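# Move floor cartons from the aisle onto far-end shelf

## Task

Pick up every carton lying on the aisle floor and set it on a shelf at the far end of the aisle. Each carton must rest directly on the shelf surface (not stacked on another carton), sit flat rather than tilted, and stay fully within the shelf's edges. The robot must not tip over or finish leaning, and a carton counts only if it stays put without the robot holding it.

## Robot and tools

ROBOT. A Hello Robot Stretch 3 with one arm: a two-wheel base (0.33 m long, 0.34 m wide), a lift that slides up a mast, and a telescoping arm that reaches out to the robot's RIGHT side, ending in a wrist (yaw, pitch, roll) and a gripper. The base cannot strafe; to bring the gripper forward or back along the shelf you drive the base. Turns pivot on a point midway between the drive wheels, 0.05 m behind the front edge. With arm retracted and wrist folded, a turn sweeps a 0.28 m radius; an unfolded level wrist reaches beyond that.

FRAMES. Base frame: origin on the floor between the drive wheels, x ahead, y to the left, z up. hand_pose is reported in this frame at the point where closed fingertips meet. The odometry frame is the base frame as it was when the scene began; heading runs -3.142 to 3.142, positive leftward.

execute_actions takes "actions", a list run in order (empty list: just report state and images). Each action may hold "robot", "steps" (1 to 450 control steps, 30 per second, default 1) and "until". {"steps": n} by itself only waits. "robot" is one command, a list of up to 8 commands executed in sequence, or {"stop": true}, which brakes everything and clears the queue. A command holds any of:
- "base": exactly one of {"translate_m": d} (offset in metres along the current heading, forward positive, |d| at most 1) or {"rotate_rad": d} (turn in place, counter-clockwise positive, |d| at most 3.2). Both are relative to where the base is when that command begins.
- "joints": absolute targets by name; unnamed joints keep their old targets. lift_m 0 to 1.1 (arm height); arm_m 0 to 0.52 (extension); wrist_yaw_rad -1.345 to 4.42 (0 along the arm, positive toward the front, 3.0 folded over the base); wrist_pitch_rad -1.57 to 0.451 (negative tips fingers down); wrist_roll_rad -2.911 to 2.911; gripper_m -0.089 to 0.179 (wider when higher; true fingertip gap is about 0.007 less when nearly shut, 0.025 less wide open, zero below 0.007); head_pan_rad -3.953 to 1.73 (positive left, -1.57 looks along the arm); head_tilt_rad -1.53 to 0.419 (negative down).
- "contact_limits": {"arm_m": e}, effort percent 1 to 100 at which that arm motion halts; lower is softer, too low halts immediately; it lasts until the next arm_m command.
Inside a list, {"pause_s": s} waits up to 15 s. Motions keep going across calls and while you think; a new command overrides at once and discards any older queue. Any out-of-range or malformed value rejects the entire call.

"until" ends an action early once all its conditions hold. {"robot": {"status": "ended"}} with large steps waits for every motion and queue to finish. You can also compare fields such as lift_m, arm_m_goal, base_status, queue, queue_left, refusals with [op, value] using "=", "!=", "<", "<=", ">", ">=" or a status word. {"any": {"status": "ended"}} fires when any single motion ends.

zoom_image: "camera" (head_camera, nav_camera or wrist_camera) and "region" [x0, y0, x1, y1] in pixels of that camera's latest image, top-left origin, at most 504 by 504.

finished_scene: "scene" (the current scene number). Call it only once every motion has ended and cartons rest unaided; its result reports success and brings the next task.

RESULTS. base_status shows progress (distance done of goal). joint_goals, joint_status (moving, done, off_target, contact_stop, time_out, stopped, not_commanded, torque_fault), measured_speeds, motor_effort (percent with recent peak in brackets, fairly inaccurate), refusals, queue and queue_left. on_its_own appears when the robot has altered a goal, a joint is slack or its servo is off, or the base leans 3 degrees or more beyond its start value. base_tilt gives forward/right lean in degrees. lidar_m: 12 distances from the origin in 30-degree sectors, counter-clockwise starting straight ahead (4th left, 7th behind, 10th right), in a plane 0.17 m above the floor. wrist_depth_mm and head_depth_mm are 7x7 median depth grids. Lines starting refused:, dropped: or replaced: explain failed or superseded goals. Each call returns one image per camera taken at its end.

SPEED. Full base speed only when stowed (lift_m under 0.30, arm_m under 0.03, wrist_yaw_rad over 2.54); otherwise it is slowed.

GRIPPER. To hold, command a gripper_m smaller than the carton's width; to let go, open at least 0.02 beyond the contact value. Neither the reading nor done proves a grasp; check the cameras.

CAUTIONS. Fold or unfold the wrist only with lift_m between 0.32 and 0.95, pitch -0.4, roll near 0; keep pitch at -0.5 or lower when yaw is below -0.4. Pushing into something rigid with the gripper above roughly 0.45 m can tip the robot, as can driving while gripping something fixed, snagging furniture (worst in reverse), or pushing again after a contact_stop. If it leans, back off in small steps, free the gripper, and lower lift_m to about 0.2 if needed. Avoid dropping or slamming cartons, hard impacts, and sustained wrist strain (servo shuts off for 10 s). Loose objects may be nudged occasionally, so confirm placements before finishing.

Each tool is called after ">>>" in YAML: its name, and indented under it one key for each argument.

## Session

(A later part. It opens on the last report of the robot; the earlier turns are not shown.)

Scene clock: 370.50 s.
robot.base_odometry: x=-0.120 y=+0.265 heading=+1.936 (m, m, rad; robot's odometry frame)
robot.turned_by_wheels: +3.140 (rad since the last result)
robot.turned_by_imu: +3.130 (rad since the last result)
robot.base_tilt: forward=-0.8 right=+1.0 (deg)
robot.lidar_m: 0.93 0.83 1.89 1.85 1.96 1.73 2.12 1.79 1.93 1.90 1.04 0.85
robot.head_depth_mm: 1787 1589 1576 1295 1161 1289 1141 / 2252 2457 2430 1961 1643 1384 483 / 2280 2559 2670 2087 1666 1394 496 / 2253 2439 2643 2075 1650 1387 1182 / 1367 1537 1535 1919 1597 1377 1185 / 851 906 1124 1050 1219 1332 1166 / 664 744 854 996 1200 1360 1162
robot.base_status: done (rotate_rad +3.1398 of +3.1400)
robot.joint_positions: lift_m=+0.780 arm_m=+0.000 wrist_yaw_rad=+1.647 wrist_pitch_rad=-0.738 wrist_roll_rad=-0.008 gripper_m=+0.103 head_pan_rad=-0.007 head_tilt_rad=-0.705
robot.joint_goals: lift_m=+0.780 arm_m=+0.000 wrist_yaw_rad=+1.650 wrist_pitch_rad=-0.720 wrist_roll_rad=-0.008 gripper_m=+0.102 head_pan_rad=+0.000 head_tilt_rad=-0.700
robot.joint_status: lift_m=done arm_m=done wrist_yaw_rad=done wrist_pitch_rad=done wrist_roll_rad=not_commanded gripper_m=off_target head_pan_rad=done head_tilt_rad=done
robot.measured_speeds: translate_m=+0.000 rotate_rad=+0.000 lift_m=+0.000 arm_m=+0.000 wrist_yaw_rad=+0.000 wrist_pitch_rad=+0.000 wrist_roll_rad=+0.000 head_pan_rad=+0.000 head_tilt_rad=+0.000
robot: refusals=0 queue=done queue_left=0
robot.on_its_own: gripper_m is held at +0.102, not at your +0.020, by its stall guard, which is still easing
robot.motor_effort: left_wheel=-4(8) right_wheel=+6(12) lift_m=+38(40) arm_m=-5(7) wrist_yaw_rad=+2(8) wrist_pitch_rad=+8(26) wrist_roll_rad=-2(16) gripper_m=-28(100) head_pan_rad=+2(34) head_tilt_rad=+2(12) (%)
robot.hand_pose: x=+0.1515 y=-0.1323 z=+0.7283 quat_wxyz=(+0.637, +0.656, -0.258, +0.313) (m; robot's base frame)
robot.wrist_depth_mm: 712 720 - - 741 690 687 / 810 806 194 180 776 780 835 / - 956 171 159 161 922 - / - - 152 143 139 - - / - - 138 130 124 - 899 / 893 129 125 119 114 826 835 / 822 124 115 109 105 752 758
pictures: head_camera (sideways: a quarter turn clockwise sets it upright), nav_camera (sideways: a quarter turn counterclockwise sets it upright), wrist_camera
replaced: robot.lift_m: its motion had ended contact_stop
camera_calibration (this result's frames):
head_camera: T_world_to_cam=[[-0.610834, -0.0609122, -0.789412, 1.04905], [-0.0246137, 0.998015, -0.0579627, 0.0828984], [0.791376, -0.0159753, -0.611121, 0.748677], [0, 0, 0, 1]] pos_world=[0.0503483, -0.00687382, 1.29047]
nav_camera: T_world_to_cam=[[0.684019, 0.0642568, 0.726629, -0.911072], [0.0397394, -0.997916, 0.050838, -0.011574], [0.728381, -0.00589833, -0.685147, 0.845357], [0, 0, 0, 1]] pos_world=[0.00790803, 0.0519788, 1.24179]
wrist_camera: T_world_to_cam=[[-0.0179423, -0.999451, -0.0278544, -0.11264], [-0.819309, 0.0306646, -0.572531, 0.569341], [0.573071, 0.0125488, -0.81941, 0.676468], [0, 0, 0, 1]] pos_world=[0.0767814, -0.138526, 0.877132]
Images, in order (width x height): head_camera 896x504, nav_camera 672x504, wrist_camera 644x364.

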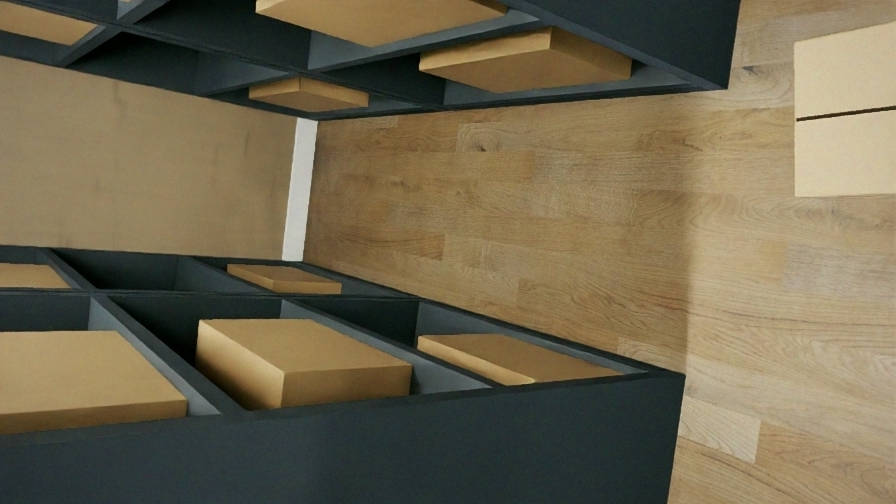

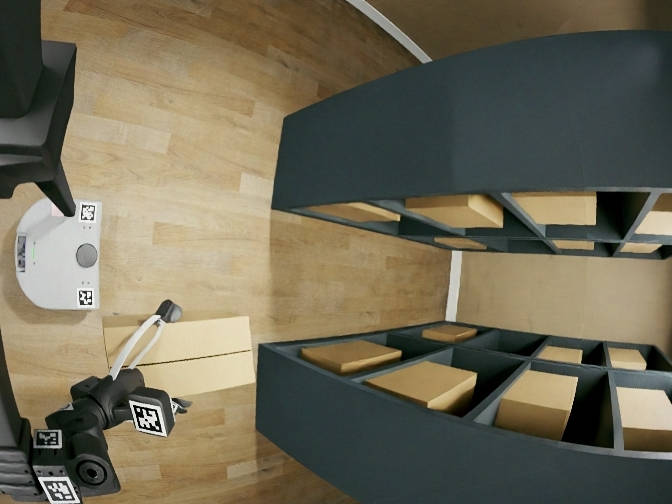

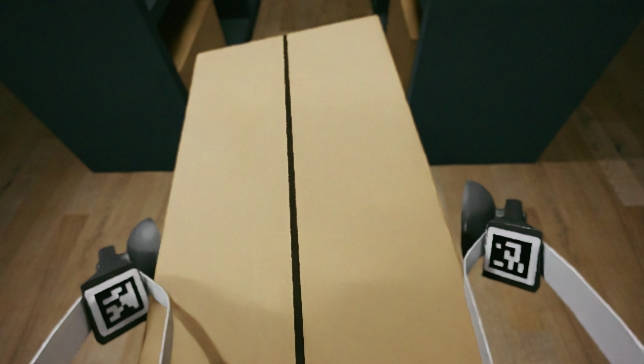

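>>> execute_actions:
  actions:
    - {"robot":[{"base":{"rotate_rad":-0.025}},{"base":{"translate_m":0.85}},{"base":{"rotate_rad":-0.075}},{"base":{"translate_m":0.5}}],"steps":450,"until":{"robot":{"status":"ended"}}}
    - {"steps":100,"until":{"robot":{"status":"ended"}}}

Scene clock: 391.70 s.
robot.base_odometry: x=-0.534 y=+1.549 heading=+1.836 (m, m, rad; robot's odometry frame)
robot.turned_by_wheels: -0.100 (rad since the last result)
robot.turned_by_imu: -0.105 (rad since the last result)
robot.base_tilt: forward=-0.8 right=+0.9 (deg)
robot.lidar_m: 1.22 0.40 0.40 0.34 0.29 0.39 3.05 0.64 0.38 0.36 0.46 0.47
robot.head_depth_mm: 1050 1100 1312 1245 1024 1216 779 / 1076 1211 1342 1474 1397 1309 484 / 1071 1202 1376 1609 1678 1390 495 / 1083 1214 1381 1597 1656 1382 1181 / 1080 1210 1378 1598 1639 1371 1180 / 1064 1191 1352 1501 1511 1330 1165 / 1025 884 1339 1169 996 1247 1111
robot.base_status: done (translate_m +0.5000 of +0.5000)
robot.joint_positions: lift_m=+0.780 arm_m=+0.000 wrist_yaw_rad=+1.647 wrist_pitch_rad=-0.738 wrist_roll_rad=-0.008 gripper_m=+0.110 head_pan_rad=-0.007 head_tilt_rad=-0.704
robot.joint_goals: lift_m=+0.780 arm_m=+0.000 wrist_yaw_rad=+1.650 wrist_pitch_rad=-0.720 wrist_roll_rad=-0.008 gripper_m=+0.108 head_pan_rad=+0.000 head_tilt_rad=-0.700
robot.joint_status: lift_m=done arm_m=done wrist_yaw_rad=done wrist_pitch_rad=done wrist_roll_rad=not_commanded gripper_m=off_target head_pan_rad=done head_tilt_rad=done
robot.measured_speeds: translate_m=+0.000 rotate_rad=+0.000 lift_m=+0.000 arm_m=+0.000 wrist_yaw_rad=+0.000 wrist_pitch_rad=+0.000 wrist_roll_rad=+0.000 head_pan_rad=+0.000 head_tilt_rad=+0.000
robot: refusals=0 queue=done queue_left=0
robot.on_its_own: gripper_m is held at +0.108, not at your +0.020, by its stall guard, which is not easing now
robot.motor_effort: left_wheel=+3(8) right_wheel=-5(8) lift_m=+38(38) arm_m=-5(5) wrist_yaw_rad=+2(2) wrist_pitch_rad=+8(8) wrist_roll_rad=-2(2) gripper_m=-25(25) head_pan_rad=+3(3) head_tilt_rad=+1(1) (%)
robot.hand_pose: x=+0.1515 y=-0.1323 z=+0.7283 quat_wxyz=(+0.637, +0.656, -0.258, +0.313) (m; robot's base frame)
robot.wrist_depth_mm: 705 - - 206 641 320 252 / 598 892 193 179 533 327 293 / 524 933 170 159 160 355 350 / 504 - 152 143 138 400 400 / 498 888 137 130 124 - 363 / 546 129 125 119 114 652 331 / 717 124 115 110 105 325 305
pictures: head_camera (sideways: a quarter turn clockwise sets it upright), nav_camera (sideways: a quarter turn counterclockwise sets it upright), wrist_camera
camera_calibration (this result's frames):
head_camera: T_world_to_cam=[[-0.610623, -0.0609171, -0.789575, 1.04926], [-0.0246038, 0.998015, -0.0579712, 0.0829093], [0.791539, -0.015972, -0.61091, 0.748401], [0, 0, 0, 1]] pos_world=[0.0503514, -0.00687359, 1.29048]
nav_camera: T_world_to_cam=[[0.683824, 0.064262, 0.726811, -0.911308], [0.0397314, -0.997916, 0.0508505, -0.0115903], [0.728564, -0.00589556, -0.684952, 0.845103], [0, 0, 0, 1]] pos_world=[0.00792379, 0.0519787, 1.24179]
wrist_camera: T_world_to_cam=[[-0.0178327, -0.999453, -0.027843, -0.112648], [-0.819385, 0.0305667, -0.572428, 0.56923], [0.572966, 0.0126063, -0.819482, 0.676541], [0, 0, 0, 1]] pos_world=[0.0767754, -0.138514, 0.87712]
Images, in order (width x height): head_camera 896x504, nav_camera 672x504, wrist_camera 644x364.

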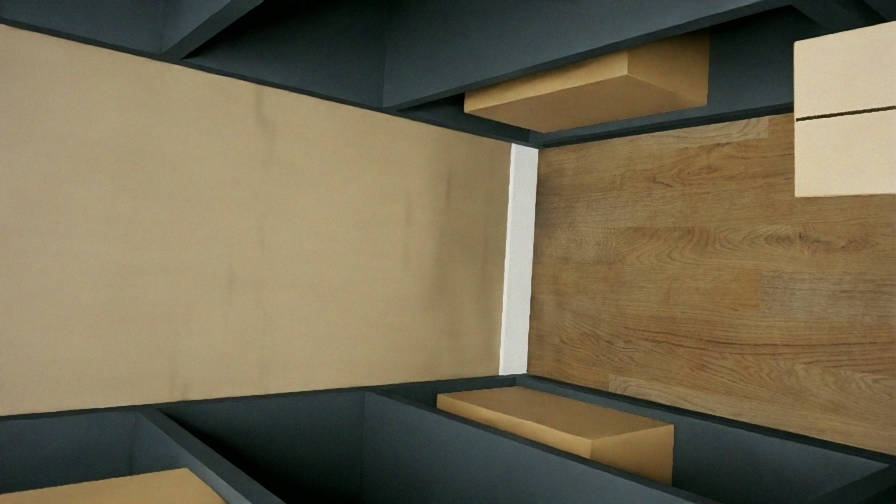

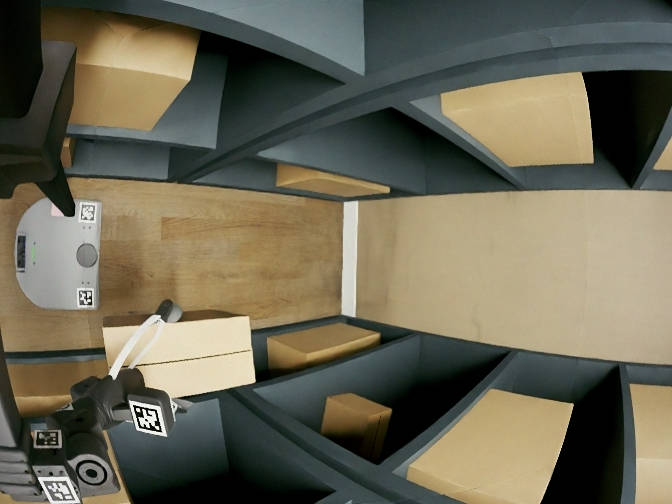

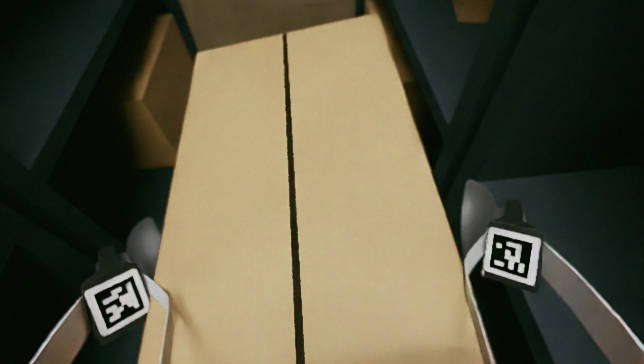

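>>> execute_actions:
  actions:
    - {"robot":[{"base":{"rotate_rad":0.08}},{"base":{"translate_m":0.75}},{"base":{"rotate_rad":-0.08}},{"base":{"translate_m":0.15}},{"joints":{"wrist_yaw_rad":0.0,"head_pan_rad":-1.3,"head_tilt_rad":-0.8}}],"steps":450,"until":{"robot":{"status":"ended"}}}
    - {"steps":100,"until":{"robot":{"status":"ended"}}}

Scene clock: 410.27 s.
robot.base_odometry: x=-0.827 y=+2.399 heading=+1.836 (m, m, rad; robot's odometry frame)
robot.turned_by_wheels: +0.000 (rad since the last result)
robot.turned_by_imu: -0.004 (rad since the last result)
robot.base_tilt: forward=-0.9 right=+1.0 (deg)
robot.lidar_m: 0.38 0.39 0.28 0.26 0.27 0.56 1.01 0.63 0.41 0.39 0.40 0.40
robot.head_depth_mm: 646 364 372 423 717 769 - / 676 722 545 443 626 559 - / 698 728 540 456 905 553 - / 718 717 534 466 900 801 975 / 721 708 527 991 897 819 1104 / 598 636 522 789 867 970 1126 / 497 540 515 637 737 887 1045
robot.base_status: done (translate_m +0.1500 of +0.1500)
robot.joint_positions: lift_m=+0.780 arm_m=+0.000 wrist_yaw_rad=+0.003 wrist_pitch_rad=-0.738 wrist_roll_rad=-0.009 gripper_m=+0.110 head_pan_rad=-1.293 head_tilt_rad=-0.790
robot.joint_goals: lift_m=+0.780 arm_m=+0.000 wrist_yaw_rad=+0.000 wrist_pitch_rad=-0.720 wrist_roll_rad=-0.009 gripper_m=+0.108 head_pan_rad=-1.300 head_tilt_rad=-0.800
robot.joint_status: lift_m=done arm_m=done wrist_yaw_rad=done wrist_pitch_rad=done wrist_roll_rad=not_commanded gripper_m=off_target head_pan_rad=done head_tilt_rad=done
robot.measured_speeds: translate_m=+0.000 rotate_rad=+0.000 lift_m=+0.000 arm_m=+0.000 wrist_yaw_rad=+0.000 wrist_pitch_rad=+0.000 wrist_roll_rad=+0.000 head_pan_rad=+0.000 head_tilt_rad=+0.000
robot: refusals=0 queue=done queue_left=0
robot.on_its_own: gripper_m is held at +0.108, not at your +0.020, by its stall guard, which is not easing now
robot.motor_effort: left_wheel=+3(6) right_wheel=-4(11) lift_m=+38(39) arm_m=-5(5) wrist_yaw_rad=-3(2) wrist_pitch_rad=+8(8) wrist_roll_rad=-2(2) gripper_m=-24(24) head_pan_rad=-3(34) head_tilt_rad=-3(10) (%)
robot.hand_pose: x=-0.0210 y=-0.3186 z=+0.7283 quat_wxyz=(+0.663, +0.257, -0.656, -0.253) (m; robot's base frame)
robot.wrist_depth_mm: 500 533 548 206 305 566 478 / 513 572 192 179 293 496 486 / 485 500 169 159 159 448 448 / 440 436 152 143 138 414 399 / 401 397 137 130 124 - 383 / 362 129 125 119 113 743 639 / 344 124 115 110 105 755 758
pictures: head_camera (sideways: a quarter turn clockwise sets it upright), nav_camera (sideways: a quarter turn counterclockwise sets it upright), wrist_camera
camera_calibration (this result's frames):
head_camera: T_world_to_cam=[[-0.248067, 0.631428, -0.734684, 0.975499], [0.949481, 0.308955, -0.05506, 0.0731711], [0.192218, -0.711228, -0.676171, 0.836948], [0, 0, 0, 1]] pos_world=[0.0116376, -0.0433033, 1.28663]
nav_camera: T_world_to_cam=[[0.270324, -0.695333, 0.665911, -0.829423], [-0.945313, -0.322808, 0.0466757, -0.000140952], [0.182506, -0.642112, -0.74457, 0.92597], [0, 0, 0, 1]] pos_world=[0.0550846, 0.0178054, 1.24178]
wrist_camera: T_world_to_cam=[[-0.995537, 0.0902421, -0.0275971, 0.0245436], [0.0897487, 0.815048, -0.5724, 0.702619], [-0.0291616, -0.572322, -0.81951, 0.578709], [0, 0, 0, 1]] pos_world=[-0.021749, -0.243675, 0.877114]
Images, in order (width x height): head_camera 896x504, nav_camera 672x504, wrist_camera 644x364.

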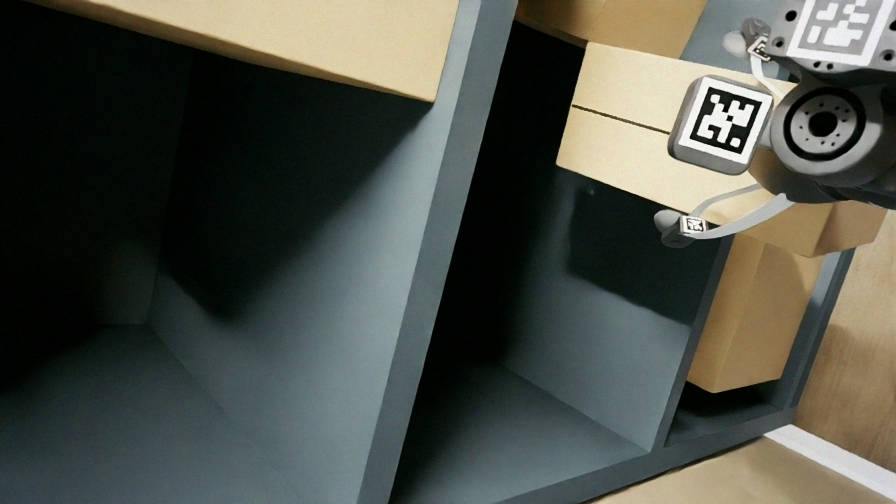

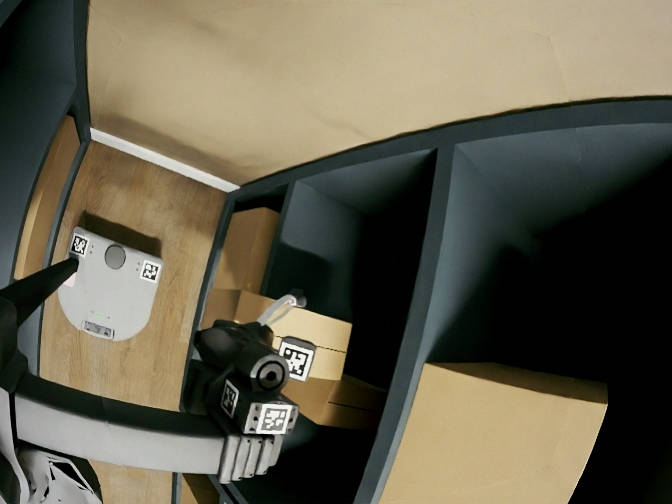

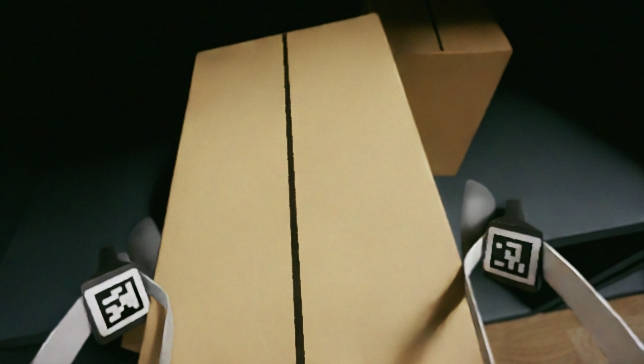

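>>> execute_actions:
  actions:
    - {"robot":[{"base":{"translate_m":0.13},"joints":{"lift_m":0.765}},{"joints":{"arm_m":0.17}},{"joints":{"lift_m":0.725}}],"steps":350,"until":{"robot":{"status":"ended"}}}
    - {"robot":{"joints":{"gripper_m":0.16}},"steps":50}
    - {"robot":[{"joints":{"lift_m":0.77}},{"joints":{"arm_m":0}},{"joints":{"gripper_m":0.0,"lift_m":0.66}},{"joints":{"arm_m":0.2}},{"joints":{"arm_m":0.0}}],"steps":450,"until":{"robot":{"status":"ended"}}}

Scene clock: 432.13 s.
robot.base_odometry: x=-0.862 y=+2.525 heading=+1.836 (m, m, rad; robot's odometry frame)
robot.turned_by_wheels: +0.000 (rad since the last result)
robot.turned_by_imu: -0.002 (rad since the last result)
robot.base_tilt: forward=-0.8 right=+1.0 (deg)
robot.lidar_m: 0.25 0.26 0.28 0.27 0.28 0.36 1.14 0.73 0.40 0.38 0.37 0.26
robot.head_depth_mm: 651 706 552 436 879 785 856 / 672 718 546 444 787 777 884 / 692 727 537 454 882 791 - / 585 650 532 464 898 805 1065 / 441 497 508 606 805 816 1099 / 353 389 442 513 631 783 989 / 322 373 425 486 538 600 686
robot.base_status: done (translate_m +0.1300 of +0.1300)
robot.joint_positions: lift_m=+0.660 arm_m=+0.000 wrist_yaw_rad=+0.001 wrist_pitch_rad=-0.732 wrist_roll_rad=-0.009 gripper_m=+0.000 head_pan_rad=-1.293 head_tilt_rad=-0.790
robot.joint_goals: lift_m=+0.660 arm_m=+0.000 wrist_yaw_rad=+0.000 wrist_pitch_rad=-0.720 wrist_roll_rad=-0.009 gripper_m=+0.000 head_pan_rad=-1.300 head_tilt_rad=-0.800
robot.joint_status: lift_m=done arm_m=done wrist_yaw_rad=done wrist_pitch_rad=done wrist_roll_rad=not_commanded gripper_m=done head_pan_rad=done head_tilt_rad=done
robot.measured_speeds: translate_m=+0.000 rotate_rad=+0.000 lift_m=+0.000 arm_m=+0.000 wrist_yaw_rad=+0.000 wrist_pitch_rad=+0.000 wrist_roll_rad=+0.000 head_pan_rad=+0.000 head_tilt_rad=+0.000
robot: refusals=0 queue=done queue_left=0
robot.motor_effort: left_wheel=+2(7) right_wheel=-2(6) lift_m=+30(40) arm_m=-5(6) wrist_yaw_rad=-1(3) wrist_pitch_rad=+5(11) wrist_roll_rad=-2(3) gripper_m=-3(100) head_pan_rad=-2(3) head_tilt_rad=-3(3) (%)
robot.hand_pose: x=-0.0213 y=-0.3198 z=+0.6096 quat_wxyz=(+0.663, +0.255, -0.657, -0.252) (m; robot's base frame)
robot.wrist_depth_mm: 359 452 315 302 417 306 276 / 344 388 358 346 358 330 319 / 323 332 326 318 314 306 301 / 294 294 290 284 279 273 274 / 265 263 258 - 272 432 684 / 250 265 416 439 468 647 656 / 324 415 541 606 655 667 650
pictures: head_camera (sideways: a quarter turn clockwise sets it upright), nav_camera (sideways: a quarter turn counterclockwise sets it upright), wrist_camera
replaced: robot.lift_m: its motion had ended contact_stop
camera_calibration (this result's frames):
head_camera: T_world_to_cam=[[-0.247952, 0.631847, -0.734363, 0.97508], [0.949577, 0.308663, -0.0550426, 0.0731478], [0.191892, -0.710983, -0.676521, 0.837406], [0, 0, 0, 1]] pos_world=[0.0116211, -0.0432982, 1.28661]
nav_camera: T_world_to_cam=[[0.270178, -0.695728, 0.665558, -0.828962], [-0.945415, -0.322513, 0.0466515, -0.000108736], [0.182194, -0.641832, -0.744887, 0.926384], [0, 0, 0, 1]] pos_world=[0.0550827, 0.0178166, 1.24178]
wrist_camera: T_world_to_cam=[[-0.995351, 0.0921144, -0.0281184, 0.0219353], [0.0914046, 0.811502, -0.577157, 0.637451], [-0.0303463, -0.577044, -0.816149, 0.477242], [0, 0, 0, 1]] pos_world=[-0.02195, -0.243923, 0.758026]
Images, in order (width x height): head_camera 896x504, nav_camera 672x504, wrist_camera 644x364.

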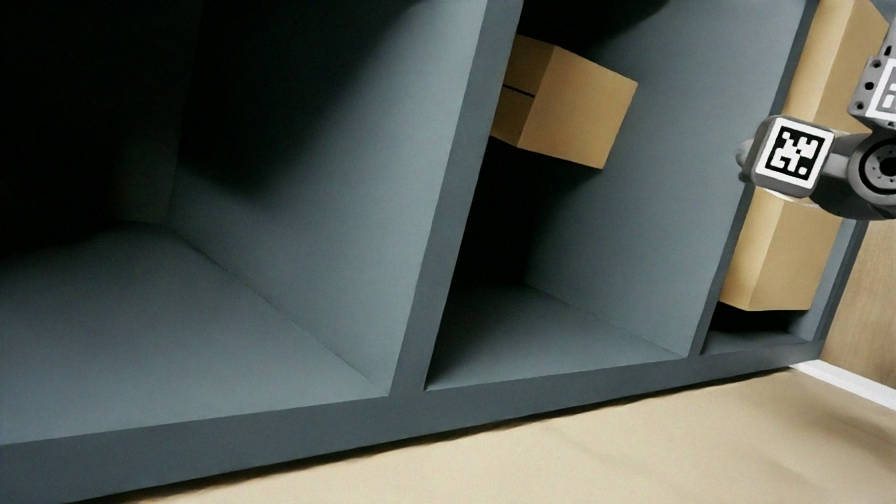

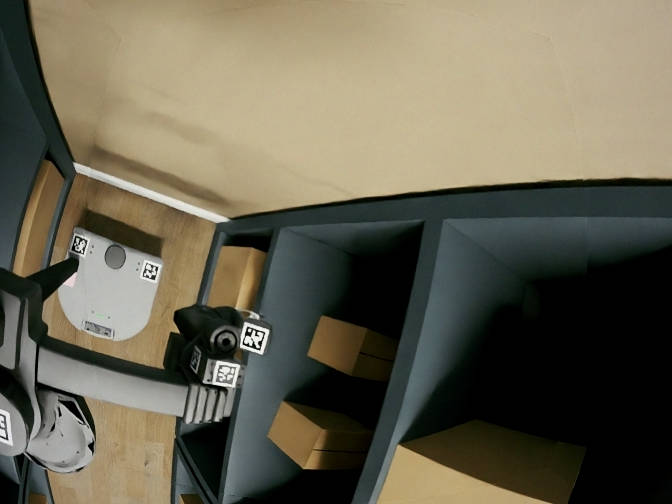

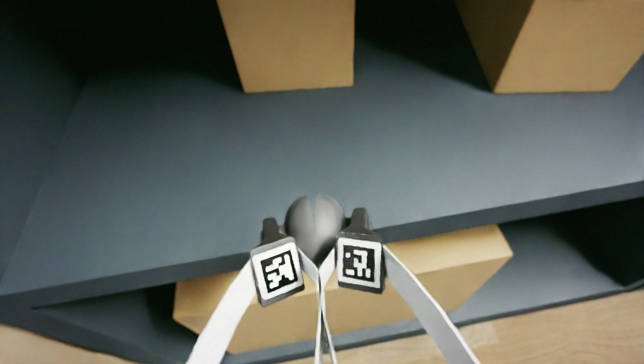

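>>> finished_scene:
  scene: 2

The scene is finished: the task was done.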